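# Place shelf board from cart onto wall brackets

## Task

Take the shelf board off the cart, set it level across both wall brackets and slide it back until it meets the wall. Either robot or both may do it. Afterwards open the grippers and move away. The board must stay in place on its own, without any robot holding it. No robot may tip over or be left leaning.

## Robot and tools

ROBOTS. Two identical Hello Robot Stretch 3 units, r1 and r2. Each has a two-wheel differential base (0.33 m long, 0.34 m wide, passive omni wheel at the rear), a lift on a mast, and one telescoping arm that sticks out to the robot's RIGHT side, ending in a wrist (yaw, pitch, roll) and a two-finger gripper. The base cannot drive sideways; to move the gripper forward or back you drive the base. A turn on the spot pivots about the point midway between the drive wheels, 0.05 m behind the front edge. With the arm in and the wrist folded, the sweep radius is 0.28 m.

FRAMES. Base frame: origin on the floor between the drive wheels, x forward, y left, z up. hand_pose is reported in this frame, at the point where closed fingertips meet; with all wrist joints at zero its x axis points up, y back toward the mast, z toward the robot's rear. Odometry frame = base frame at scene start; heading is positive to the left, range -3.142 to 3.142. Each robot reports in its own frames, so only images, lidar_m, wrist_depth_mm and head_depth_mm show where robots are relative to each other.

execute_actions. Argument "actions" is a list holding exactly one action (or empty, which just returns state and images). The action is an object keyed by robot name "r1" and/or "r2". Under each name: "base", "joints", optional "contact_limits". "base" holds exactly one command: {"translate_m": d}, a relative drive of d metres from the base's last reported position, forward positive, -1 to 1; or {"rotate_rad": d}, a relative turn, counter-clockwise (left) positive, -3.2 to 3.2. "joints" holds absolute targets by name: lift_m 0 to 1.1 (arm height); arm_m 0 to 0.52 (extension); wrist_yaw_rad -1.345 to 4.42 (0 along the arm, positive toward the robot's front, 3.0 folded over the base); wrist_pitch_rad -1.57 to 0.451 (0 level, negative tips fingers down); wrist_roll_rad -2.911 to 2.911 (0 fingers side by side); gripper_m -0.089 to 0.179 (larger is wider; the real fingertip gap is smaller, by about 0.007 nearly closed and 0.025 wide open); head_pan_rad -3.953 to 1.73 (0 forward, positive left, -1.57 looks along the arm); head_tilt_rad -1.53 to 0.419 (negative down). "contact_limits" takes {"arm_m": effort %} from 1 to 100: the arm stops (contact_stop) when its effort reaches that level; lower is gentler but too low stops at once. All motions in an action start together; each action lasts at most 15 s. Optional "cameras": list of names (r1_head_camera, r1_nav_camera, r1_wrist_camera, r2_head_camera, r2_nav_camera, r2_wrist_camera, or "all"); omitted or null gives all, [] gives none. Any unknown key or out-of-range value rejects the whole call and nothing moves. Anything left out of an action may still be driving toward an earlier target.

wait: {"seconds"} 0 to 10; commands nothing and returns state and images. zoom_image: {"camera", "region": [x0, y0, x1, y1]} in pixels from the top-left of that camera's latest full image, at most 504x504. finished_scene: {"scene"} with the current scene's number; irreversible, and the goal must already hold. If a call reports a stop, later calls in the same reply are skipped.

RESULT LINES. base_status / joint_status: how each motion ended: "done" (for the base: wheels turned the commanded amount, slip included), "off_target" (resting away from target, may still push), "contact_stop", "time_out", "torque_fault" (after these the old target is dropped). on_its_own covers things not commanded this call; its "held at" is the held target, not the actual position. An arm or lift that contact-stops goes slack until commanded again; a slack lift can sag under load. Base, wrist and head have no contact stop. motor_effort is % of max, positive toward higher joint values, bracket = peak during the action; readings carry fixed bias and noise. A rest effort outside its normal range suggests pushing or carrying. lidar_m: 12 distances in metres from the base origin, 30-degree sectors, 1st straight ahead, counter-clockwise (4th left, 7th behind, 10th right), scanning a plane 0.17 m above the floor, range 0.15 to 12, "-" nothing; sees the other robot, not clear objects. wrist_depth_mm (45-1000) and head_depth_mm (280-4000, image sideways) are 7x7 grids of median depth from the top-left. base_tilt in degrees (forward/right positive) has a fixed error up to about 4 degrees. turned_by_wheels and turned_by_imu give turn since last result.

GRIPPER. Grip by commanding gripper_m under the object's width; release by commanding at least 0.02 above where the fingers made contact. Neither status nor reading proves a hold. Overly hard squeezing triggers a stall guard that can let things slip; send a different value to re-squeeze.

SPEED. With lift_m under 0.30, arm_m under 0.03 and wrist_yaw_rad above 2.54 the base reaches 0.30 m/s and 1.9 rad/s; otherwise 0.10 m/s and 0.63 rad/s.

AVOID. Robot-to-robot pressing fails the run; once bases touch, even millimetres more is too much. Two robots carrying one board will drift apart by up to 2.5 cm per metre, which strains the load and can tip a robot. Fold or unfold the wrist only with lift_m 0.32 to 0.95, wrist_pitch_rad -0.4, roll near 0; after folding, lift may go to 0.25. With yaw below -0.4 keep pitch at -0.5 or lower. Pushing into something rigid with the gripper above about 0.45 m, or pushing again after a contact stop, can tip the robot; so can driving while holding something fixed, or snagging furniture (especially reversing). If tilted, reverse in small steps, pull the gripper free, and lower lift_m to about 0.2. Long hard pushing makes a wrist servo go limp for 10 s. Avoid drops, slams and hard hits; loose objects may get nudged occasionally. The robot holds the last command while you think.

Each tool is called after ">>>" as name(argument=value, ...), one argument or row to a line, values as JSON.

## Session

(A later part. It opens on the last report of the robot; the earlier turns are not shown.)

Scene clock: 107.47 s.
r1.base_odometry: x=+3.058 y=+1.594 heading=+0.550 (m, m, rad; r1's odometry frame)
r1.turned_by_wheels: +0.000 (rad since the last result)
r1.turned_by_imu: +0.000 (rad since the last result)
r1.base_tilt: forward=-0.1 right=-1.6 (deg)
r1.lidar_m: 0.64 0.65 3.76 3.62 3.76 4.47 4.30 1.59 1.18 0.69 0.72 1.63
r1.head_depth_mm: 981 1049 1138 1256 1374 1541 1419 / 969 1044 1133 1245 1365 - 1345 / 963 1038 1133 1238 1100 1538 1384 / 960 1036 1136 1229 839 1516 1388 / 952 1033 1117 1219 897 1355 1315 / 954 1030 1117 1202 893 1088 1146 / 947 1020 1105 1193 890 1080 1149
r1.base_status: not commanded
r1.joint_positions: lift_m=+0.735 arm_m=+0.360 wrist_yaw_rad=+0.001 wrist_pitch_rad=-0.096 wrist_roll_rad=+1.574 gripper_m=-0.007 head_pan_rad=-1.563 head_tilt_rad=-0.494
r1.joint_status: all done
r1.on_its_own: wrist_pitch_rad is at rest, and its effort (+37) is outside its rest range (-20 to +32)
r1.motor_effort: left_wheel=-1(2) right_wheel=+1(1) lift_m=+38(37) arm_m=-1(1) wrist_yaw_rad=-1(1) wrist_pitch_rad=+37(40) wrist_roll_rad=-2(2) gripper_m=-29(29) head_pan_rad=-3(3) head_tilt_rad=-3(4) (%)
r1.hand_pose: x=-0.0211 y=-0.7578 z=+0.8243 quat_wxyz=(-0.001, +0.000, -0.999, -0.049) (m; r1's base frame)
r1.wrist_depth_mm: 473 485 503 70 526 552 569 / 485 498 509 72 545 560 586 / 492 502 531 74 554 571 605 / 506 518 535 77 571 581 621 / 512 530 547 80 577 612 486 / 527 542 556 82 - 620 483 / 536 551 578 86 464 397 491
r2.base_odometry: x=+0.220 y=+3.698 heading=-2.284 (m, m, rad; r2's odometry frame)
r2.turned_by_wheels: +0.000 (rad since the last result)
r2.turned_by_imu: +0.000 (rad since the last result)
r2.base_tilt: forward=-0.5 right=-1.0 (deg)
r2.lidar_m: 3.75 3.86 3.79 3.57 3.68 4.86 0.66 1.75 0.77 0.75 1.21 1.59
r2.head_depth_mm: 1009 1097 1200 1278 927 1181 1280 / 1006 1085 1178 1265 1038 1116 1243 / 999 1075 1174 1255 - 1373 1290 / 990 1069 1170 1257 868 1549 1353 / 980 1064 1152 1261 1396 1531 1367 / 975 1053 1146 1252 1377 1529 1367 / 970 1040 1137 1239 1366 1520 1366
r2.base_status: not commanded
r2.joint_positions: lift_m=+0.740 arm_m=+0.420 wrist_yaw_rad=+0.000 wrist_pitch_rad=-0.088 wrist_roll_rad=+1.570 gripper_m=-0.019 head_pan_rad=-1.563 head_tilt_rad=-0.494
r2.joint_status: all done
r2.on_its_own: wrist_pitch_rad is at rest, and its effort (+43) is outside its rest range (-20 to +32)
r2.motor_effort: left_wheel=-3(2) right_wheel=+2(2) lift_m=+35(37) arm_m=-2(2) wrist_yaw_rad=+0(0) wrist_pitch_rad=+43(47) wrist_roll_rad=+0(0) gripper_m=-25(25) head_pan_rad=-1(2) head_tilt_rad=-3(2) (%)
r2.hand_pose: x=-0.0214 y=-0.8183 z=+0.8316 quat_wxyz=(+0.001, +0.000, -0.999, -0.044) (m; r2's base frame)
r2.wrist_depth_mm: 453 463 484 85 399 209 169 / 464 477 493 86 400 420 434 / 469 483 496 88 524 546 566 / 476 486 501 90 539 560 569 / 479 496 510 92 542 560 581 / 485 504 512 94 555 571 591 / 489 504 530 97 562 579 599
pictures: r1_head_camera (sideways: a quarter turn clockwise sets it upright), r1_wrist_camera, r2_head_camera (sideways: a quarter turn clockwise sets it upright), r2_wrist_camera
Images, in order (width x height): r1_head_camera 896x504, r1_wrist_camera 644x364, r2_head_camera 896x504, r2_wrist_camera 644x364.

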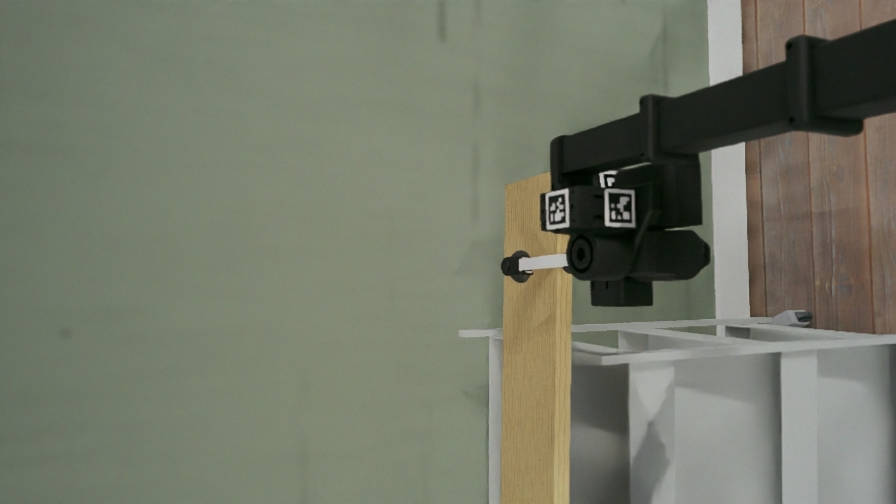

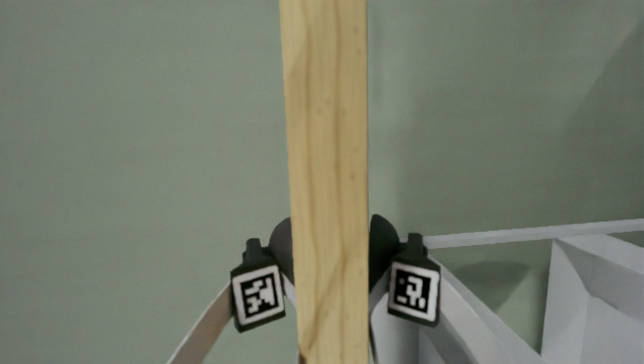

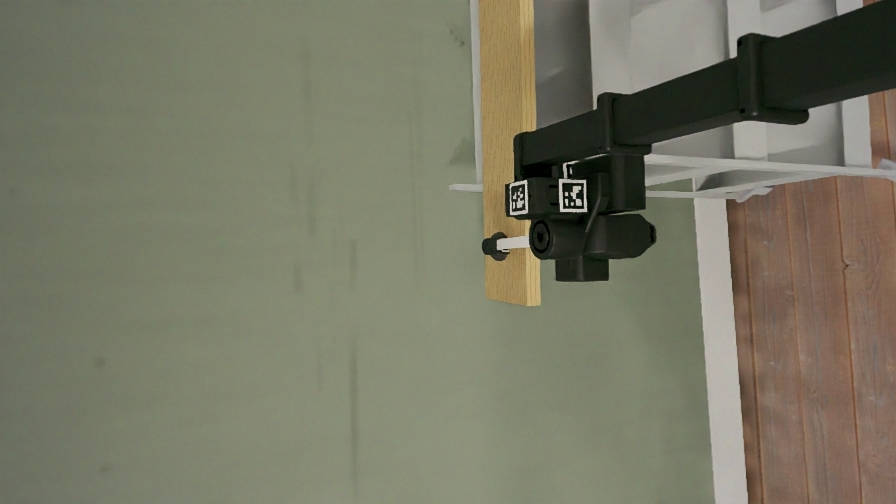

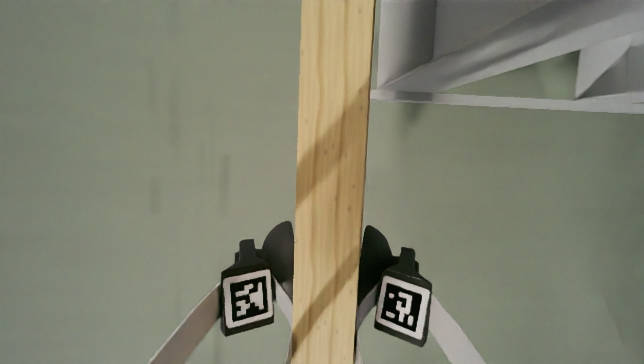

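Holding. Lift high.

>>> execute_actions(
  actions=[
    {"r1":{"joints":{"lift_m":0.96,"wrist_pitch_rad":0.04,"head_pan_rad":-1.2,"head_tilt_rad":-0.3}},"r2":{"joints":{"lift_m":0.96,"wrist_pitch_rad":0.04,"head_pan_rad":-1.0,"head_tilt_rad":-0.3}}},
  ],
  cameras=["r1_wrist_camera","r1_head_camera","r2_head_camera"],
)

Scene clock: 110.47 s.
r1.base_odometry: x=+3.058 y=+1.594 heading=+0.550 (m, m, rad; r1's odometry frame)
r1.turned_by_wheels: +0.000 (rad since the last result)
r1.turned_by_imu: +0.001 (rad since the last result)
r1.base_tilt: forward=-0.1 right=-1.7 (deg)
r1.lidar_m: 0.64 0.65 3.76 3.62 3.79 4.47 4.28 1.60 1.19 0.69 0.72 1.62
r1.head_depth_mm: 952 992 1039 1073 1164 1205 1281 / 972 1015 1065 1112 1178 1112 1281 / 1005 1053 1105 1147 1210 1016 1026 / 1034 1081 1137 1177 1252 1015 1056 / 1068 1121 1174 1216 1285 1019 1091 / 1096 1154 1219 1271 1356 1015 1103 / 1129 1196 1266 1307 1422 1481 1549
r1.base_status: not commanded
r1.joint_positions: lift_m=+0.960 arm_m=+0.360 wrist_yaw_rad=+0.001 wrist_pitch_rad=-0.060 wrist_roll_rad=+1.574 gripper_m=-0.007 head_pan_rad=-1.207 head_tilt_rad=-0.310
r1.joint_status: wrist_pitch_rad off_target (ended at -0.060, target +0.040); the others done
r1.on_its_own: wrist_pitch_rad is at rest, and its effort (+38) is outside its rest range (-20 to +32)
r1.motor_effort: left_wheel=-1(1) right_wheel=+0(1) lift_m=+39(40) arm_m=-1(1) wrist_yaw_rad=-1(1) wrist_pitch_rad=+38(43) wrist_roll_rad=-2(2) gripper_m=-29(29) head_pan_rad=+5(35) head_tilt_rad=+7(27) (%)
r1.hand_pose: x=-0.0211 y=-0.7594 z=+1.0585 quat_wxyz=(-0.001, +0.000, -1.000, -0.031) (m; r1's base frame)
r1.wrist_depth_mm: 481 492 497 70 516 529 542 / 492 504 513 72 539 543 552 / 507 513 529 74 544 566 573 / 514 525 536 77 561 575 592 / 532 543 557 80 571 589 463 / 544 551 560 82 - 591 456 / 550 566 596 86 622 620 463
r2.base_odometry: x=+0.220 y=+3.698 heading=-2.284 (m, m, rad; r2's odometry frame)
r2.turned_by_wheels: +0.000 (rad since the last result)
r2.turned_by_imu: +0.001 (rad since the last result)
r2.base_tilt: forward=-0.4 right=-1.0 (deg)
r2.lidar_m: 3.74 3.87 3.78 3.58 3.70 4.90 0.66 1.75 0.77 0.75 1.21 1.59
r2.head_depth_mm: 999 1036 1094 1143 1197 1274 1327 / 1043 1090 1139 1202 1272 1344 1410 / 1091 1146 1206 1279 1349 1424 1508 / 1145 1210 1271 1342 1432 1521 1549 / 1212 1274 1349 1427 1519 1634 1597 / 1281 1351 1433 1533 1640 1758 1601 / 1357 1439 1529 1638 1774 1868 1616
r2.base_status: not commanded
r2.joint_positions: lift_m=+0.960 arm_m=+0.420 wrist_yaw_rad=+0.000 wrist_pitch_rad=-0.051 wrist_roll_rad=+1.570 gripper_m=-0.019 head_pan_rad=-1.007 head_tilt_rad=-0.310
r2.joint_status: wrist_pitch_rad off_target (ended at -0.051, target +0.040); the others done
r2.on_its_own: wrist_pitch_rad is at rest, and its effort (+45) is outside its rest range (-20 to +32)
r2.motor_effort: left_wheel=-2(3) right_wheel=+2(2) lift_m=+36(39) arm_m=-2(2) wrist_yaw_rad=+1(0) wrist_pitch_rad=+45(53) wrist_roll_rad=+0(0) gripper_m=-25(24) head_pan_rad=+3(27) head_tilt_rad=+5(15) (%)
r2.hand_pose: x=-0.0214 y=-0.8198 z=+1.0611 quat_wxyz=(+0.001, +0.000, -1.000, -0.026) (m; r2's base frame)
r2.wrist_depth_mm: 467 479 488 85 505 521 414 / 469 476 488 86 512 523 415 / 483 487 499 88 518 532 537 / 483 497 503 90 525 541 555 / 494 499 507 92 533 544 561 / 504 506 517 94 553 552 565 / 506 514 528 97 559 560 578
pictures: r1_head_camera (sideways: a quarter turn clockwise sets it upright), r1_wrist_camera, r2_head_camera (sideways: a quarter turn clockwise sets it upright)
Images, in order (width x height): r1_head_camera 896x504, r1_wrist_camera 644x364, r2_head_camera 896x504.

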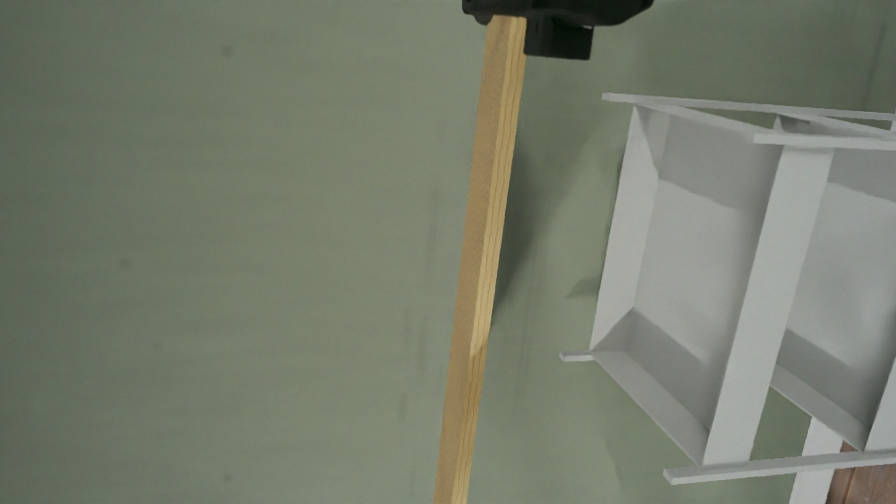

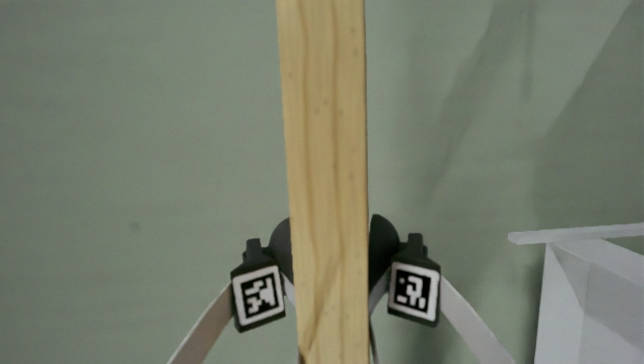

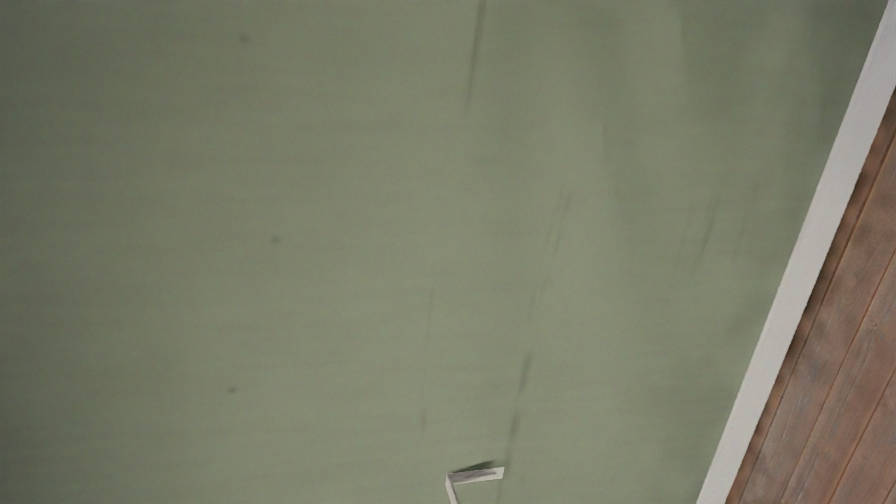

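>>> execute_actions(
  actions=[
    {"r1":{"base":{"rotate_rad":-0.12},"joints":{"wrist_yaw_rad":0.12}},"r2":{"base":{"rotate_rad":-0.12},"joints":{"wrist_yaw_rad":0.12}}},
  ],
  cameras=["r1_wrist_camera","r2_wrist_camera"],
)

>>> execute_actions(
  actions=[
    {"r1":{"base":{"translate_m":1.0}},"r2":{"base":{"translate_m":1.0}}},
  ],
  cameras=["r1_wrist_camera","r2_wrist_camera","r1_head_camera","r2_head_camera"],
)

Scene clock: 112.20 s.
r1.base_odometry: x=+3.058 y=+1.594 heading=+0.430 (m, m, rad; r1's odometry frame)
r1.turned_by_wheels: -0.120 (rad since the last result)
r1.turned_by_imu: -0.120 (rad since the last result)
r1.base_tilt: forward=-0.1 right=-1.6 (deg)
r1.lidar_m: 0.67 0.66 3.92 3.62 3.66 4.63 4.28 1.83 1.23 0.69 0.70 1.45
r1.head_depth_mm: 952 996 1048 1079 1183 1220 1290 / 970 1013 1056 1100 1183 1239 1326 / 979 1034 1084 1117 1189 1231 1328 / 1000 1047 1098 1141 1215 1015 1029 / 1020 1067 1128 1157 1242 1016 1059 / 1034 1089 1146 1196 1260 1015 1061 / 1057 1117 1169 1212 1300 1010 1073
r1.base_status: done
r1.joint_positions: lift_m=+0.960 arm_m=+0.360 wrist_yaw_rad=+0.112 wrist_pitch_rad=-0.061 wrist_roll_rad=+1.574 gripper_m=-0.007 head_pan_rad=-1.207 head_tilt_rad=-0.310
r1.joint_status: all done
r1.on_its_own: wrist_pitch_rad is at rest, and its effort (+38) is outside its rest range (-20 to +32)
r1.motor_effort: left_wheel=-2(10) right_wheel=+2(7) lift_m=+38(38) arm_m=-1(1) wrist_yaw_rad=+7(11) wrist_pitch_rad=+38(38) wrist_roll_rad=-2(1) gripper_m=-29(29) head_pan_rad=+5(4) head_tilt_rad=+7(7) (%)
r1.hand_pose: x=+0.0072 y=-0.7578 z=+1.0584 quat_wxyz=(+0.000, +0.056, -0.998, -0.031) (m; r1's base frame)
r1.wrist_depth_mm: 487 498 508 71 525 537 547 / 501 501 517 73 544 550 565 / 509 521 528 75 556 568 577 / 530 536 543 78 563 578 600 / 534 538 557 80 581 596 614 / 547 548 563 83 - 610 474 / 555 565 593 86 609 624 465
r2.base_odometry: x=+0.220 y=+3.698 heading=-2.404 (m, m, rad; r2's odometry frame)
r2.turned_by_wheels: -0.120 (rad since the last result)
r2.turned_by_imu: -0.118 (rad since the last result)
r2.base_tilt: forward=-0.4 right=-1.0 (deg)
r2.lidar_m: 2.83 3.77 3.95 3.59 3.63 4.45 0.66 1.99 0.81 0.75 1.18 1.45
r2.head_depth_mm: 981 1027 1075 1125 1190 1254 1328 / 1010 1064 1115 1166 1237 1306 1392 / 1049 1101 1156 1217 1286 1365 1458 / 1090 1137 1202 1273 1344 1439 1497 / 1125 1194 1256 1335 1408 1502 1552 / 1168 1232 1318 1392 1495 1590 1609 / 1222 1296 1371 1463 1569 1681 1610
r2.base_status: done
r2.joint_positions: lift_m=+0.960 arm_m=+0.420 wrist_yaw_rad=+0.132 wrist_pitch_rad=-0.049 wrist_roll_rad=+1.570 gripper_m=-0.019 head_pan_rad=-1.007 head_tilt_rad=-0.310
r2.joint_status: all done
r2.on_its_own: wrist_pitch_rad is at rest, and its effort (+44) is outside its rest range (-20 to +32)
r2.motor_effort: left_wheel=+10(13) right_wheel=-8(10) lift_m=+36(36) arm_m=-2(2) wrist_yaw_rad=-10(12) wrist_pitch_rad=+44(45) wrist_roll_rad=+0(0) gripper_m=-25(25) head_pan_rad=+4(3) head_tilt_rad=+3(5) (%)
r2.hand_pose: x=+0.0121 y=-0.8177 z=+1.0616 quat_wxyz=(+0.002, +0.066, -0.998, -0.025) (m; r2's base frame)
r2.wrist_depth_mm: 473 478 494 84 505 522 420 / 479 487 499 86 518 535 420 / 484 497 500 88 528 539 434 / 497 505 511 90 535 545 557 / 503 515 524 92 546 558 576 / 507 515 536 94 562 565 578 / 514 526 541 97 561 574 594
pictures: r1_wrist_camera, r2_wrist_camera
Images, in order (width x height): r1_wrist_camera 644x364, r2_wrist_camera 644x364.

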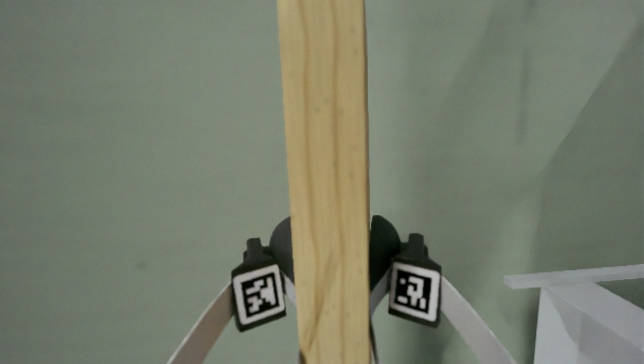

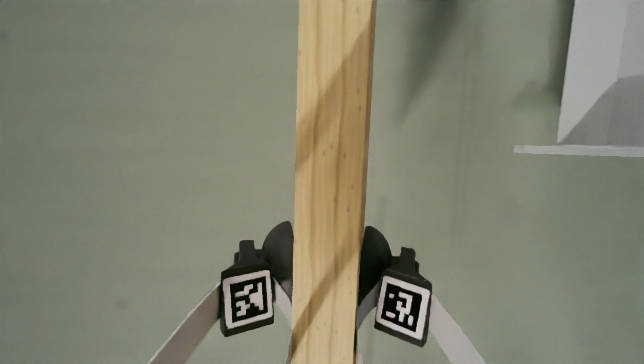

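Scene clock: 123.53 s.
r1.base_odometry: x=+3.968 y=+2.010 heading=+0.429 (m, m, rad; r1's odometry frame)
r1.turned_by_wheels: +0.000 (rad since the last result)
r1.turned_by_imu: -0.002 (rad since the last result)
r1.base_tilt: forward=-0.2 right=-1.6 (deg)
r1.lidar_m: 0.66 0.64 4.06 3.74 3.78 4.78 5.25 0.94 0.73 1.02 1.04 1.31
r1.head_depth_mm: 849 886 930 963 1051 1084 1150 / 862 901 943 979 1049 1108 1176 / 878 922 961 1001 1071 1128 1203 / 893 937 981 1024 1089 1150 1227 / 905 947 997 1040 1119 1184 1259 / 921 971 1016 1060 1136 1216 1298 / 938 987 1036 1081 1158 1235 1326
r1.base_status: done
r1.joint_positions: lift_m=+0.960 arm_m=+0.360 wrist_yaw_rad=+0.101 wrist_pitch_rad=-0.061 wrist_roll_rad=+1.574 gripper_m=-0.007 head_pan_rad=-1.207 head_tilt_rad=-0.310
r1.joint_status: not commanded
r1.on_its_own: wrist_yaw_rad is at rest, and its effort (+17) is outside its rest range (-12 to +12); wrist_pitch_rad is at rest, and its effort (+38) is outside its rest range (-20 to +32)
r1.motor_effort: left_wheel=-5(6) right_wheel=+6(7) lift_m=+39(38) arm_m=-1(1) wrist_yaw_rad=+17(17) wrist_pitch_rad=+38(38) wrist_roll_rad=-2(2) gripper_m=-29(29) head_pan_rad=+5(3) head_tilt_rad=+6(6) (%)
r1.hand_pose: x=+0.0043 y=-0.7581 z=+1.0584 quat_wxyz=(+0.000, +0.050, -0.998, -0.031) (m; r1's base frame)
r1.wrist_depth_mm: 383 391 397 67 409 423 432 / 390 395 408 70 423 431 445 / 395 403 409 72 435 444 452 / 403 415 421 75 437 451 466 / 413 423 432 78 454 454 475 / 426 427 438 82 - 471 477 / 429 445 456 86 477 491 495
r2.base_odometry: x=-0.519 y=+3.025 heading=-2.403 (m, m, rad; r2's odometry frame)
r2.turned_by_wheels: +0.000 (rad since the last result)
r2.turned_by_imu: +0.003 (rad since the last result)
r2.base_tilt: forward=-0.4 right=-1.0 (deg)
r2.lidar_m: 2.45 2.79 3.44 3.75 3.78 4.64 0.65 1.28 1.11 1.01 1.02 1.24
r2.head_depth_mm: 837 874 918 961 1017 1071 1138 / 866 908 952 1000 1055 1119 1185 / 896 940 986 1042 1095 1170 1242 / 928 977 1027 1083 1152 1230 1311 / 967 1013 1069 1133 1210 1289 1385 / 1002 1060 1120 1187 1274 1363 1463 / 1042 1105 1174 1249 1334 1439 1518
r2.base_status: done
r2.joint_positions: lift_m=+0.960 arm_m=+0.420 wrist_yaw_rad=+0.132 wrist_pitch_rad=-0.048 wrist_roll_rad=+1.570 gripper_m=-0.019 head_pan_rad=-1.007 head_tilt_rad=-0.310
r2.joint_status: not commanded
r2.on_its_own: wrist_pitch_rad is at rest, and its effort (+43) is outside its rest range (-20 to +32)
r2.motor_effort: left_wheel=+11(15) right_wheel=-9(11) lift_m=+36(36) arm_m=-2(2) wrist_yaw_rad=-11(11) wrist_pitch_rad=+43(44) wrist_roll_rad=+0(0) gripper_m=-24(25) head_pan_rad=+3(3) head_tilt_rad=+3(3) (%)
r2.hand_pose: x=+0.0121 y=-0.8177 z=+1.0617 quat_wxyz=(+0.002, +0.066, -0.998, -0.024) (m; r2's base frame)
r2.wrist_depth_mm: 326 333 337 79 352 360 366 / 330 336 340 81 357 365 372 / 335 339 347 83 361 365 378 / 342 346 354 86 369 375 385 / 346 349 358 89 377 383 394 / 349 358 362 92 382 391 398 / 354 366 372 96 388 395 411
pictures: r1_head_camera (sideways: a quarter turn clockwise sets it upright), r1_wrist_camera, r2_head_camera (sideways: a quarter turn clockwise sets it upright), r2_wrist_camera
Images, in order (width x height): r1_head_camera 896x504, r1_wrist_camera 644x364, r2_head_camera 896x504, r2_wrist_camera 644x364.

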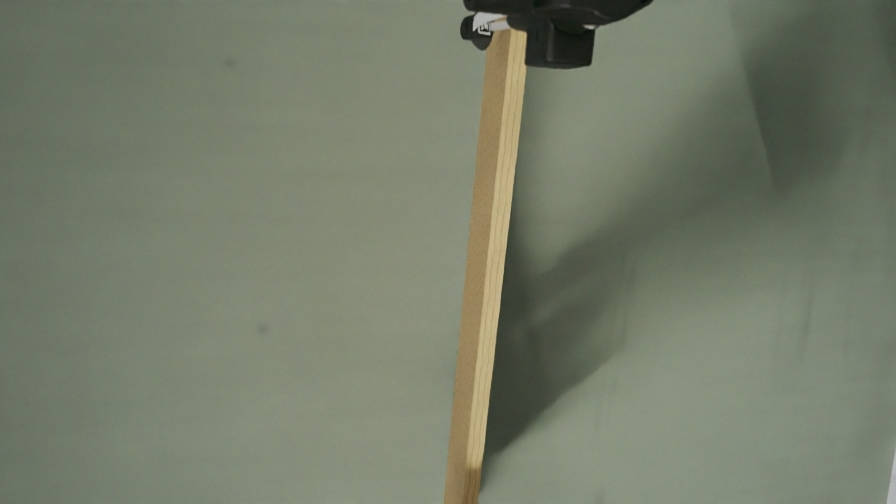

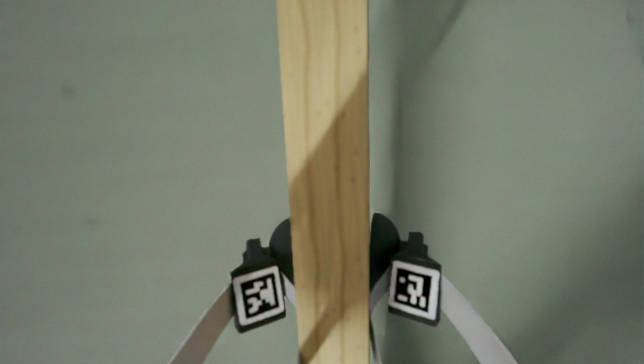

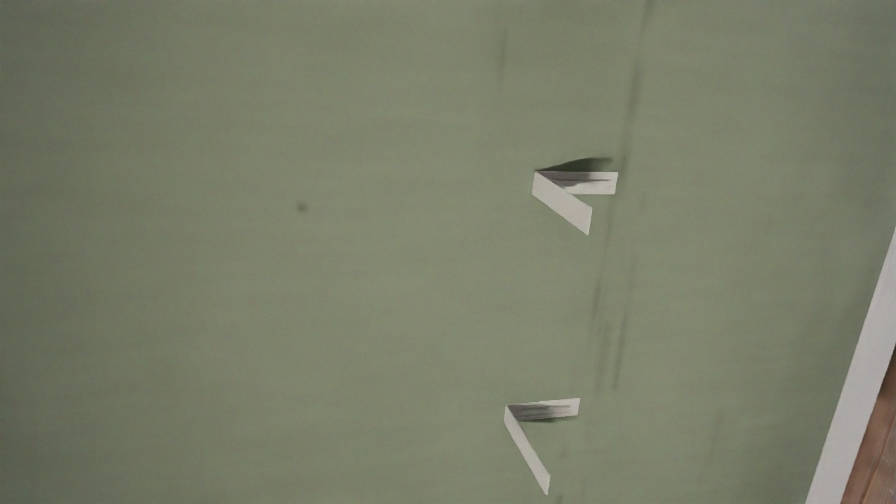

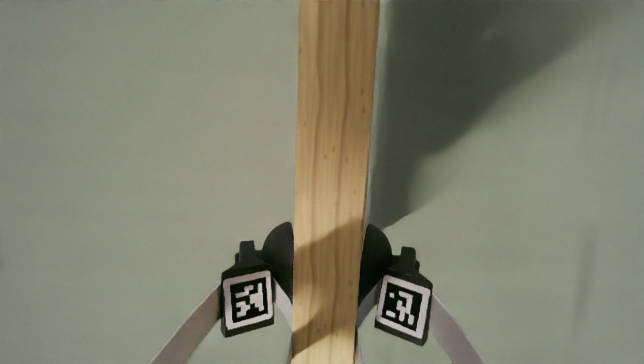

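>>> execute_actions(
  actions=[
    {"r1":{"base":{"translate_m":0.3}},"r2":{"base":{"translate_m":0.3}}},
  ],
  cameras=[],
)

>>> execute_actions(
  actions=[
    {"r1":{"base":{"rotate_rad":0.12},"joints":{"wrist_yaw_rad":0.0}},"r2":{"base":{"rotate_rad":0.12},"joints":{"wrist_yaw_rad":0.0}}},
  ],
  cameras=[],
)

>>> execute_actions(
  actions=[
    {"r1":{"base":{"translate_m":0.5},"joints":{"head_pan_rad":-1.3,"head_tilt_rad":-0.4}},"r2":{"base":{"translate_m":0.5},"joints":{"head_pan_rad":-1.8,"head_tilt_rad":-0.4}}},
  ],
  cameras=["r1_head_camera","r2_head_camera","r1_nav_camera"],
)

Scene clock: 128.47 s.
r1.base_odometry: x=+4.240 y=+2.135 heading=+0.429 (m, m, rad; r1's odometry frame)
r1.turned_by_wheels: +0.000 (rad since the last result)
r1.turned_by_imu: -0.001 (rad since the last result)
r1.base_tilt: forward=-0.2 right=-1.6 (deg)
r1.lidar_m: 0.66 0.63 4.06 3.77 3.82 4.85 5.54 0.93 0.98 0.98 1.00 1.25
r1.head_depth_mm: 816 849 893 930 1010 1048 1106 / 827 865 910 942 1009 1066 1133 / 844 882 925 962 1029 1087 1154 / 856 899 947 979 1045 1117 1190 / 869 915 964 998 1075 1141 1217 / 883 932 980 1019 1091 1162 1242 / 904 949 998 1038 1115 1189 1268
r1.base_status: done
r1.joint_positions: lift_m=+0.960 arm_m=+0.360 wrist_yaw_rad=+0.101 wrist_pitch_rad=-0.061 wrist_roll_rad=+1.573 gripper_m=-0.007 head_pan_rad=-1.207 head_tilt_rad=-0.310
r1.joint_status: not commanded
r1.on_its_own: wrist_yaw_rad is at rest, and its effort (+17) is outside its rest range (-12 to +12); wrist_pitch_rad is at rest, and its effort (+38) is outside its rest range (-20 to +32)
r1.motor_effort: left_wheel=-5(6) right_wheel=+6(12) lift_m=+38(38) arm_m=-1(2) wrist_yaw_rad=+17(17) wrist_pitch_rad=+38(38) wrist_roll_rad=-2(1) gripper_m=-29(30) head_pan_rad=+5(5) head_tilt_rad=+6(7) (%)
r1.hand_pose: x=+0.0042 y=-0.7581 z=+1.0582 quat_wxyz=(+0.001, +0.050, -0.998, -0.031) (m; r1's base frame)
r1.wrist_depth_mm: 346 356 365 66 376 386 396 / 356 363 371 69 383 394 403 / 367 372 378 72 394 406 413 / 369 377 384 74 398 411 418 / 373 383 392 78 405 422 433 / 386 395 403 81 - 427 440 / 393 401 407 86 433 446 449
r2.base_odometry: x=-0.741 y=+2.823 heading=-2.403 (m, m, rad; r2's odometry frame)
r2.turned_by_wheels: +0.000 (rad since the last result)
r2.turned_by_imu: +0.002 (rad since the last result)
r2.base_tilt: forward=-0.4 right=-1.0 (deg)
r2.lidar_m: 2.32 2.50 3.07 3.79 3.84 4.72 0.65 1.53 1.06 0.96 0.97 1.19
r2.head_depth_mm: 794 833 867 915 961 1013 1076 / 823 863 899 951 1005 1059 1126 / 851 892 939 991 1048 1115 1182 / 884 927 981 1032 1090 1166 1238 / 914 963 1018 1075 1140 1224 1310 / 954 1005 1066 1129 1208 1286 1388 / 991 1047 1112 1182 1265 1363 1460
r2.base_status: done
r2.joint_positions: lift_m=+0.960 arm_m=+0.420 wrist_yaw_rad=+0.131 wrist_pitch_rad=-0.048 wrist_roll_rad=+1.570 gripper_m=-0.019 head_pan_rad=-1.007 head_tilt_rad=-0.310
r2.joint_status: not commanded
r2.on_its_own: wrist_pitch_rad is at rest, and its effort (+44) is outside its rest range (-20 to +32)
r2.motor_effort: left_wheel=+10(15) right_wheel=-8(10) lift_m=+36(35) arm_m=-2(2) wrist_yaw_rad=-8(10) wrist_pitch_rad=+44(44) wrist_roll_rad=+0(0) gripper_m=-24(24) head_pan_rad=+4(4) head_tilt_rad=+3(3) (%)
r2.hand_pose: x=+0.0118 y=-0.8178 z=+1.0618 quat_wxyz=(+0.002, +0.065, -0.998, -0.024) (m; r2's base frame)
r2.wrist_depth_mm: 283 286 291 77 305 308 316 / 287 291 295 80 308 314 319 / 291 294 300 83 314 321 326 / 295 298 306 85 318 325 332 / 297 303 310 89 322 329 338 / 305 309 315 92 330 336 342 / 308 313 323 97 334 312 351
pictures: none
No camera images: the call's "cameras" was empty. Leave "cameras" out to get every camera's image.

Scene clock: 129.53 s.
r1.base_odometry: x=+4.240 y=+2.135 heading=+0.549 (m, m, rad; r1's odometry frame)
r1.turned_by_wheels: +0.120 (rad since the last result)
r1.turned_by_imu: +0.120 (rad since the last result)
r1.base_tilt: forward=-0.1 right=-1.6 (deg)
r1.lidar_m: 0.62 3.28 3.94 3.78 3.91 5.40 3.95 0.93 1.02 0.99 1.02 1.39
r1.head_depth_mm: 815 851 892 924 995 1034 1090 / 838 881 914 945 1011 1072 1130 / 862 899 945 980 1047 1102 1171 / 888 925 972 1009 1085 1150 1225 / 911 960 1005 1046 1126 1193 1270 / 937 988 1040 1079 1172 1236 1324 / 970 1017 1074 1122 1207 1285 1376
r1.base_status: done
r1.joint_positions: lift_m=+0.960 arm_m=+0.360 wrist_yaw_rad=-0.005 wrist_pitch_rad=-0.061 wrist_roll_rad=+1.573 gripper_m=-0.007 head_pan_rad=-1.207 head_tilt_rad=-0.310
r1.joint_status: all done
r1.on_its_own: wrist_pitch_rad is at rest, and its effort (+38) is outside its rest range (-20 to +32)
r1.motor_effort: left_wheel=-2(15) right_wheel=+0(14) lift_m=+38(38) arm_m=-1(1) wrist_yaw_rad=+4(19) wrist_pitch_rad=+38(38) wrist_roll_rad=-1(2) gripper_m=-30(29) head_pan_rad=+4(5) head_tilt_rad=+6(6) (%)
r1.hand_pose: x=-0.0226 y=-0.7594 z=+1.0582 quat_wxyz=(-0.001, -0.003, -1.000, -0.031) (m; r1's base frame)
r1.wrist_depth_mm: 342 346 354 64 374 377 382 / 351 354 361 67 378 387 396 / 357 361 371 70 390 396 409 / 365 372 380 74 396 402 415 / 374 381 383 77 405 417 428 / 377 392 395 81 - 424 439 / 387 396 408 86 425 435 445
r2.base_odometry: x=-0.741 y=+2.823 heading=-2.283 (m, m, rad; r2's odometry frame)
r2.turned_by_wheels: +0.120 (rad since the last result)
r2.turned_by_imu: +0.119 (rad since the last result)
r2.base_tilt: forward=-0.4 right=-1.0 (deg)
r2.lidar_m: 2.48 2.55 3.38 3.80 3.92 5.15 0.65 1.43 1.01 0.96 0.99 1.31
r2.head_depth_mm: 812 844 884 928 972 1028 1087 / 847 889 930 977 1035 1087 1159 / 888 931 980 1032 1093 1158 1232 / 934 981 1035 1093 1160 1231 1326 / 981 1037 1097 1159 1241 1325 1420 / 1041 1097 1163 1239 1331 1421 1501 / 1103 1165 1246 1333 1436 1549 1594
r2.base_status: done
r2.joint_positions: lift_m=+0.960 arm_m=+0.420 wrist_yaw_rad=-0.002 wrist_pitch_rad=-0.048 wrist_roll_rad=+1.570 gripper_m=-0.019 head_pan_rad=-1.007 head_tilt_rad=-0.310
r2.joint_status: all done
r2.on_its_own: wrist_pitch_rad is at rest, and its effort (+43) is outside its rest range (-20 to +32)
r2.motor_effort: left_wheel=-3(7) right_wheel=+2(4) lift_m=+35(35) arm_m=-2(2) wrist_yaw_rad=+2(12) wrist_pitch_rad=+43(43) wrist_roll_rad=+0(0) gripper_m=-25(25) head_pan_rad=+3(3) head_tilt_rad=+2(3) (%)
r2.hand_pose: x=-0.0218 y=-0.8199 z=+1.0619 quat_wxyz=(+0.001, -0.001, -1.000, -0.024) (m; r2's base frame)
r2.wrist_depth_mm: 275 279 285 78 295 303 308 / 279 283 288 81 300 306 312 / 283 287 290 83 305 309 317 / 287 292 298 86 309 315 323 / 290 294 302 89 314 320 325 / 295 300 303 92 317 315 316 / 299 302 309 97 322 330 206
pictures: none
No camera images: the call's "cameras" was empty. Leave "cameras" out to get every camera's image.

Scene clock: 136.00 s.
r1.base_odometry: x=+4.667 y=+2.395 heading=+0.548 (m, m, rad; r1's odometry frame)
r1.turned_by_wheels: -0.001 (rad since the last result)
r1.turned_by_imu: -0.167 (rad since the last result)
r1.base_tilt: forward=-0.1 right=-1.6 (deg)
r1.lidar_m: 0.65 0.63 3.31 3.80 3.82 4.66 6.05 1.33 1.07 0.96 0.97 1.18
r1.head_depth_mm: 800 851 907 - 1057 1131 1229 / 806 857 912 956 1060 1134 1238 / 807 861 912 967 1057 1140 1237 / 810 861 916 964 1060 1151 1249 / 818 864 920 973 1064 1156 1261 / 821 868 924 995 1074 1157 1270 / 823 876 931 998 1078 1168 1278
r1.base_status: done
r1.joint_positions: lift_m=+0.960 arm_m=+0.360 wrist_yaw_rad=-0.213 wrist_pitch_rad=-0.070 wrist_roll_rad=+1.573 gripper_m=-0.004 head_pan_rad=-1.293 head_tilt_rad=-0.395
r1.joint_status: all done
r1.on_its_own: wrist_yaw_rad is held at -0.195, not at your +0.000, by its stall guard, which is not easing now; gripper_m is held at -0.005, not at your -0.012, by its stall guard, which is not easing now; wrist_yaw_rad is at rest, and its effort (+17) is outside its rest range (-12 to +12); wrist_pitch_rad is at rest, and its effort (+41) is outside its rest range (-20 to +32)
r1.motor_effort: left_wheel=-12(30) right_wheel=+13(34) lift_m=+37(38) arm_m=+0(1) wrist_yaw_rad=+17(47) wrist_pitch_rad=+41(42) wrist_roll_rad=-1(4) gripper_m=-30(32) head_pan_rad=-4(16) head_tilt_rad=-2(15) (%)
r1.hand_pose: x=-0.0752 y=-0.7532 z=+1.0562 quat_wxyz=(-0.005, -0.107, -0.994, -0.035) (m; r1's base frame)
r1.wrist_depth_mm: 445 447 457 95 480 488 494 / 424 434 443 94 454 469 477 / 408 416 423 93 439 445 461 / 393 400 407 92 421 434 440 / 383 388 393 91 410 416 424 / 365 378 384 89 - 400 406 / 358 362 365 89 377 390 395
r2.base_odometry: x=-1.068 y=+2.445 heading=-2.283 (m, m, rad; r2's odometry frame)
r2.turned_by_wheels: +0.000 (rad since the last result)
r2.turned_by_imu: -0.171 (rad since the last result)
r2.base_tilt: forward=-0.4 right=-1.1 (deg)
r2.lidar_m: 1.99 2.02 2.40 3.84 3.83 4.57 0.65 1.72 1.04 0.92 0.92 1.09
r2.head_depth_mm: 1036 1107 1198 1297 1400 - - / 973 1040 1122 1215 - - 1420 / 924 989 1049 1111 - 1336 1413 / 877 932 994 - 1147 1240 1340 / 837 886 937 - 1077 1160 1255 / 802 846 891 - 1016 1086 1172 / 764 803 852 901 956 1026 1097
r2.base_status: done
r2.joint_positions: lift_m=+0.960 arm_m=+0.419 wrist_yaw_rad=-0.149 wrist_pitch_rad=-0.086 wrist_roll_rad=+1.570 gripper_m=-0.019 head_pan_rad=-1.793 head_tilt_rad=-0.395
r2.joint_status: all done
r2.on_its_own: wrist_yaw_rad is held at -0.146, not at your +0.000, by its stall guard, which is not easing now; wrist_pitch_rad is at rest, and its effort (+63) is outside its rest range (-20 to +32)
r2.motor_effort: left_wheel=-2(22) right_wheel=+2(19) lift_m=+35(36) arm_m=+5(6) wrist_yaw_rad=+3(32) wrist_pitch_rad=+63(63) wrist_roll_rad=+0(0) gripper_m=-26(26) head_pan_rad=-1(31) head_tilt_rad=-2(9) (%)
r2.hand_pose: x=-0.0590 y=-0.8148 z=+1.0520 quat_wxyz=(-0.003, -0.074, -0.996, -0.044) (m; r2's base frame)
r2.wrist_depth_mm: 318 329 339 104 366 376 396 / 307 316 328 103 355 366 378 / 298 306 317 102 341 354 363 / 287 296 305 101 325 338 351 / 277 288 296 99 318 327 338 / 270 276 284 98 308 311 321 / 261 268 277 97 289 301 314
pictures: r1_head_camera (sideways: a quarter turn clockwise sets it upright), r1_nav_camera (sideways: a quarter turn counterclockwise sets it upright), r2_head_camera (sideways: a quarter turn clockwise sets it upright)
Images, in order (width x height): r1_head_camera 896x504, r1_nav_camera 672x504, r2_head_camera 896x504.

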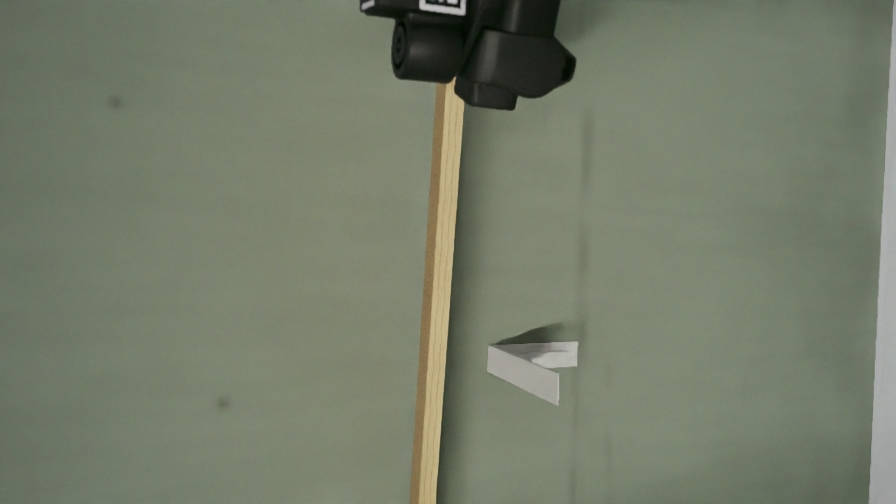

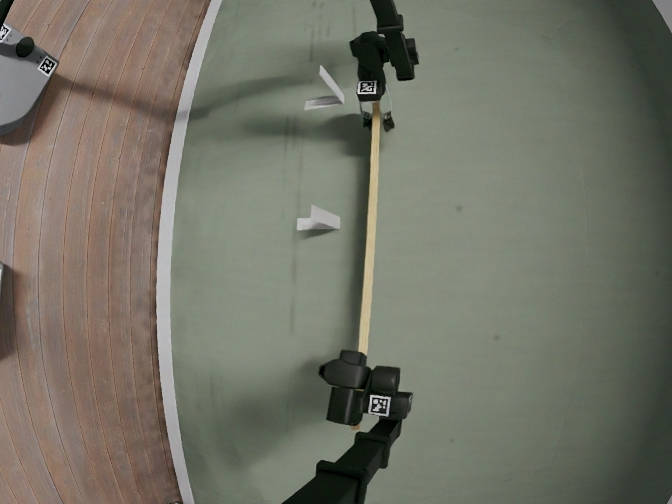

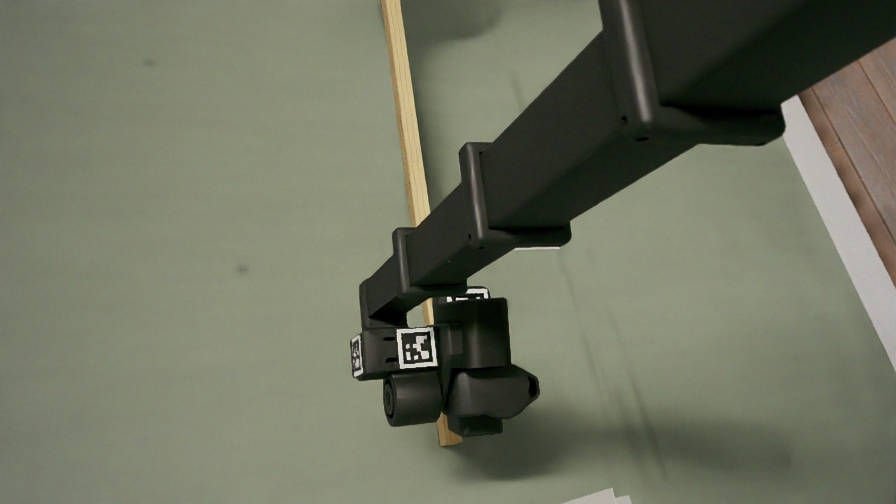

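>>> execute_actions(
  actions=[
    {"r1":{"joints":{"arm_m":0.30}},"r2":{"joints":{"arm_m":0.34}}},
  ],
  cameras=[],
)

>>> execute_actions(
  actions=[
    {"r1":{"base":{"rotate_rad":0.17},"joints":{"wrist_yaw_rad":0.01}},"r2":{"base":{"rotate_rad":0.17},"joints":{"wrist_yaw_rad":0.01}}},
  ],
  cameras=["r1_nav_camera","r2_nav_camera","r1_wrist_camera","r2_wrist_camera"],
)

Scene clock: 138.07 s.
r1.base_odometry: x=+4.667 y=+2.395 heading=+0.549 (m, m, rad; r1's odometry frame)
r1.turned_by_wheels: +0.001 (rad since the last result)
r1.turned_by_imu: +0.001 (rad since the last result)
r1.base_tilt: forward=-0.1 right=-1.7 (deg)
r1.lidar_m: 0.66 0.63 3.31 3.79 3.82 4.67 6.04 1.34 1.07 0.96 0.97 1.18
r1.head_depth_mm: 805 850 901 936 - 1124 1229 / 803 857 914 945 1058 1135 1234 / 809 859 913 960 1057 1142 1240 / 810 867 920 969 1061 1145 1249 / 816 867 927 968 1070 1158 1256 / 819 871 930 974 1071 1165 1262 / 820 873 929 983 1079 1163 1268
r1.base_status: not commanded
r1.joint_positions: lift_m=+0.960 arm_m=+0.300 wrist_yaw_rad=-0.190 wrist_pitch_rad=-0.056 wrist_roll_rad=+1.573 gripper_m=-0.004 head_pan_rad=-1.293 head_tilt_rad=-0.395
r1.joint_status: all done
r1.on_its_own: wrist_yaw_rad is held at -0.195, not at your +0.000, by its stall guard, which is not easing now; gripper_m is held at -0.005, not at your -0.012, by its stall guard, which is not easing now; wrist_pitch_rad is at rest, and its effort (+36) is outside its rest range (-20 to +32)
r1.motor_effort: left_wheel=+0(11) right_wheel=-1(13) lift_m=+38(37) arm_m=-3(2) wrist_yaw_rad=-5(16) wrist_pitch_rad=+36(42) wrist_roll_rad=-2(2) gripper_m=-30(30) head_pan_rad=-3(4) head_tilt_rad=-2(2) (%)
r1.hand_pose: x=-0.0694 y=-0.6951 z=+1.0595 quat_wxyz=(-0.004, -0.095, -0.995, -0.028) (m; r1's base frame)
r1.wrist_depth_mm: 492 503 511 96 539 540 550 / 486 490 494 94 512 523 525 / 461 474 473 93 496 503 511 / 451 451 465 92 478 484 488 / 432 448 450 91 466 470 480 / 424 432 433 89 - 455 465 / 411 414 418 89 430 445 451
r2.base_odometry: x=-1.068 y=+2.445 heading=-2.283 (m, m, rad; r2's odometry frame)
r2.turned_by_wheels: +0.000 (rad since the last result)
r2.turned_by_imu: +0.001 (rad since the last result)
r2.base_tilt: forward=-0.5 right=-1.1 (deg)
r2.lidar_m: 1.99 2.02 2.40 3.85 3.87 4.59 0.65 1.72 1.04 0.92 0.92 1.10
r2.head_depth_mm: 1030 1106 1199 1291 1396 - - / 970 1043 1121 1197 - - 1445 / 923 985 1052 1096 - 1331 1403 / 877 930 994 - 1148 1243 1342 / 833 886 938 - 1090 1157 1258 / 801 842 893 917 1031 1085 1175 / 763 804 848 900 961 1026 1096
r2.base_status: not commanded
r2.joint_positions: lift_m=+0.960 arm_m=+0.340 wrist_yaw_rad=-0.137 wrist_pitch_rad=-0.055 wrist_roll_rad=+1.570 gripper_m=-0.019 head_pan_rad=-1.793 head_tilt_rad=-0.395
r2.joint_status: all done
r2.on_its_own: wrist_yaw_rad is held at -0.146, not at your +0.000, by its stall guard, which is not easing now; wrist_pitch_rad is at rest, and its effort (+47) is outside its rest range (-20 to +32)
r2.motor_effort: left_wheel=+4(8) right_wheel=-3(7) lift_m=+35(35) arm_m=-4(5) wrist_yaw_rad=-8(9) wrist_pitch_rad=+47(62) wrist_roll_rad=+0(0) gripper_m=-25(26) head_pan_rad=-1(2) head_tilt_rad=-3(1) (%)
r2.hand_pose: x=-0.0560 y=-0.7375 z=+1.0600 quat_wxyz=(-0.001, -0.068, -0.997, -0.028) (m; r2's base frame)
r2.wrist_depth_mm: 398 410 422 106 445 455 470 / 384 394 404 105 429 439 452 / 374 385 391 103 413 426 438 / 362 371 381 101 401 407 420 / 353 358 368 100 387 396 405 / 341 350 356 98 377 379 391 / 332 338 344 97 357 371 377
pictures: none
No camera images: the call's "cameras" was empty. Leave "cameras" out to get every camera's image.

Scene clock: 139.73 s.
r1.base_odometry: x=+4.667 y=+2.395 heading=+0.719 (m, m, rad; r1's odometry frame)
r1.turned_by_wheels: +0.170 (rad since the last result)
r1.turned_by_imu: +0.169 (rad since the last result)
r1.base_tilt: forward=-0.1 right=-1.6 (deg)
r1.lidar_m: 0.61 2.80 3.81 3.80 3.92 5.41 3.85 1.34 1.00 0.97 1.00 1.36
r1.head_depth_mm: 786 830 884 918 - 1082 1168 / 800 848 900 942 1050 1108 1215 / 817 866 920 959 1059 1139 1242 / 833 886 938 983 1079 1175 1275 / 849 900 968 1015 1114 1202 1319 / 869 924 988 1060 1144 1249 1347 / 885 949 1008 1089 1176 1282 1381
r1.base_status: done
r1.joint_positions: lift_m=+0.960 arm_m=+0.300 wrist_yaw_rad=-0.001 wrist_pitch_rad=-0.061 wrist_roll_rad=+1.562 gripper_m=-0.004 head_pan_rad=-1.293 head_tilt_rad=-0.395
r1.joint_status: all done
r1.on_its_own: gripper_m is held at -0.005, not at your -0.012, by its stall guard, which is not easing now; wrist_pitch_rad is at rest, and its effort (+38) is outside its rest range (-20 to +32)
r1.motor_effort: left_wheel=-5(11) right_wheel=+4(8) lift_m=+38(38) arm_m=-2(2) wrist_yaw_rad=+9(14) wrist_pitch_rad=+38(38) wrist_roll_rad=+3(4) gripper_m=-29(30) head_pan_rad=-3(5) head_tilt_rad=-3(2) (%)
r1.hand_pose: x=-0.0216 y=-0.6995 z=+1.0583 quat_wxyz=(+0.005, +0.000, -1.000, -0.031) (m; r1's base frame)
r1.wrist_depth_mm: 373 388 394 65 409 414 426 / 388 388 401 68 417 426 441 / 394 402 409 71 423 440 439 / 404 411 416 74 438 449 456 / 414 419 432 78 449 461 471 / 416 427 436 82 - 473 483 / 431 440 448 87 472 476 496
r2.base_odometry: x=-1.068 y=+2.445 heading=-2.113 (m, m, rad; r2's odometry frame)
r2.turned_by_wheels: +0.170 (rad since the last result)
r2.turned_by_imu: +0.168 (rad since the last result)
r2.base_tilt: forward=-0.4 right=-1.1 (deg)
r2.lidar_m: 2.01 2.06 2.73 3.83 3.93 5.23 0.65 1.38 0.97 0.92 0.94 1.25
r2.head_depth_mm: 899 959 1028 1112 1194 - - / 866 926 990 1045 - - 1355 / 839 894 958 992 - 1208 1318 / 817 868 923 - 1075 1155 1261 / 790 840 893 - 1032 1105 1207 / 769 812 865 - 1005 1067 1154 / 748 788 838 878 956 1021 1106
r2.base_status: done
r2.joint_positions: lift_m=+0.960 arm_m=+0.340 wrist_yaw_rad=+0.011 wrist_pitch_rad=-0.047 wrist_roll_rad=+1.563 gripper_m=-0.019 head_pan_rad=-1.793 head_tilt_rad=-0.395
r2.joint_status: all done
r2.on_its_own: wrist_pitch_rad is at rest, and its effort (+43) is outside its rest range (-20 to +32)
r2.motor_effort: left_wheel=-2(12) right_wheel=+1(10) lift_m=+35(35) arm_m=-3(4) wrist_yaw_rad=-2(15) wrist_pitch_rad=+43(47) wrist_roll_rad=+3(3) gripper_m=-26(26) head_pan_rad=-2(2) head_tilt_rad=-2(2) (%)
r2.hand_pose: x=-0.0185 y=-0.7400 z=+1.0622 quat_wxyz=(+0.005, +0.006, -1.000, -0.024) (m; r2's base frame)
r2.wrist_depth_mm: 312 314 320 77 331 339 345 / 315 318 325 80 338 346 352 / 318 321 329 83 346 351 356 / 322 328 335 86 348 356 364 / 329 335 340 89 353 317 240 / 333 337 346 92 362 371 215 / 337 343 355 97 367 373 387
pictures: r1_nav_camera (sideways: a quarter turn counterclockwise sets it upright), r1_wrist_camera, r2_nav_camera (sideways: a quarter turn counterclockwise sets it upright), r2_wrist_camera
Images, in order (width x height): r1_nav_camera 672x504, r1_wrist_camera 644x364, r2_nav_camera 672x504, r2_wrist_camera 644x364.

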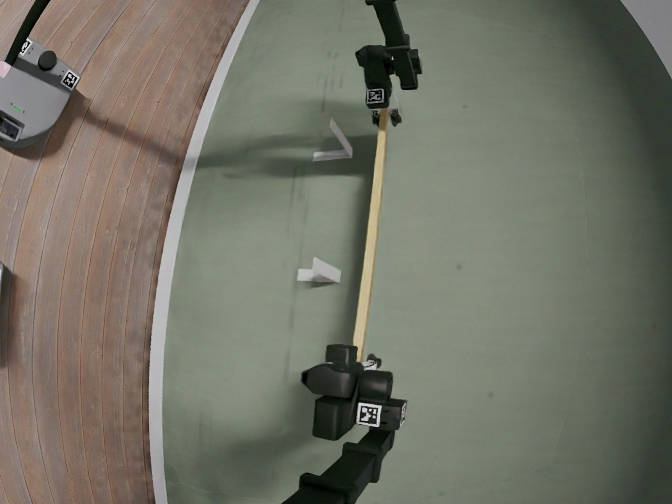

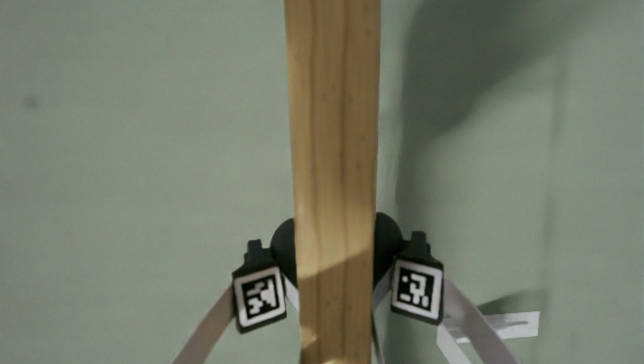

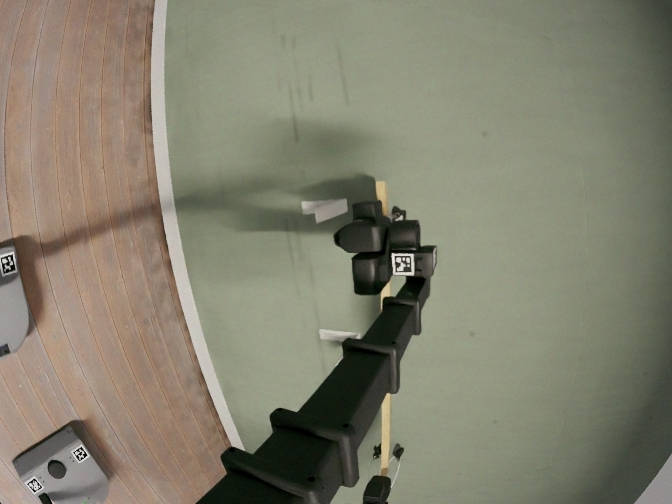

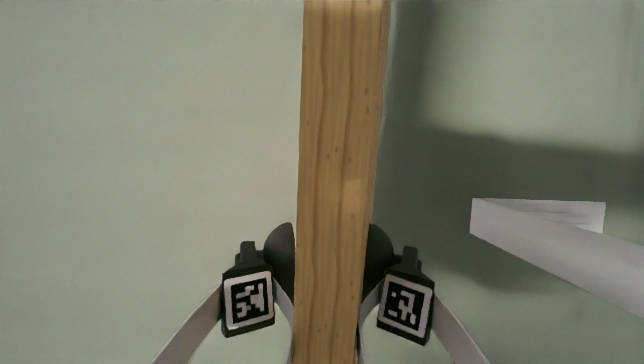

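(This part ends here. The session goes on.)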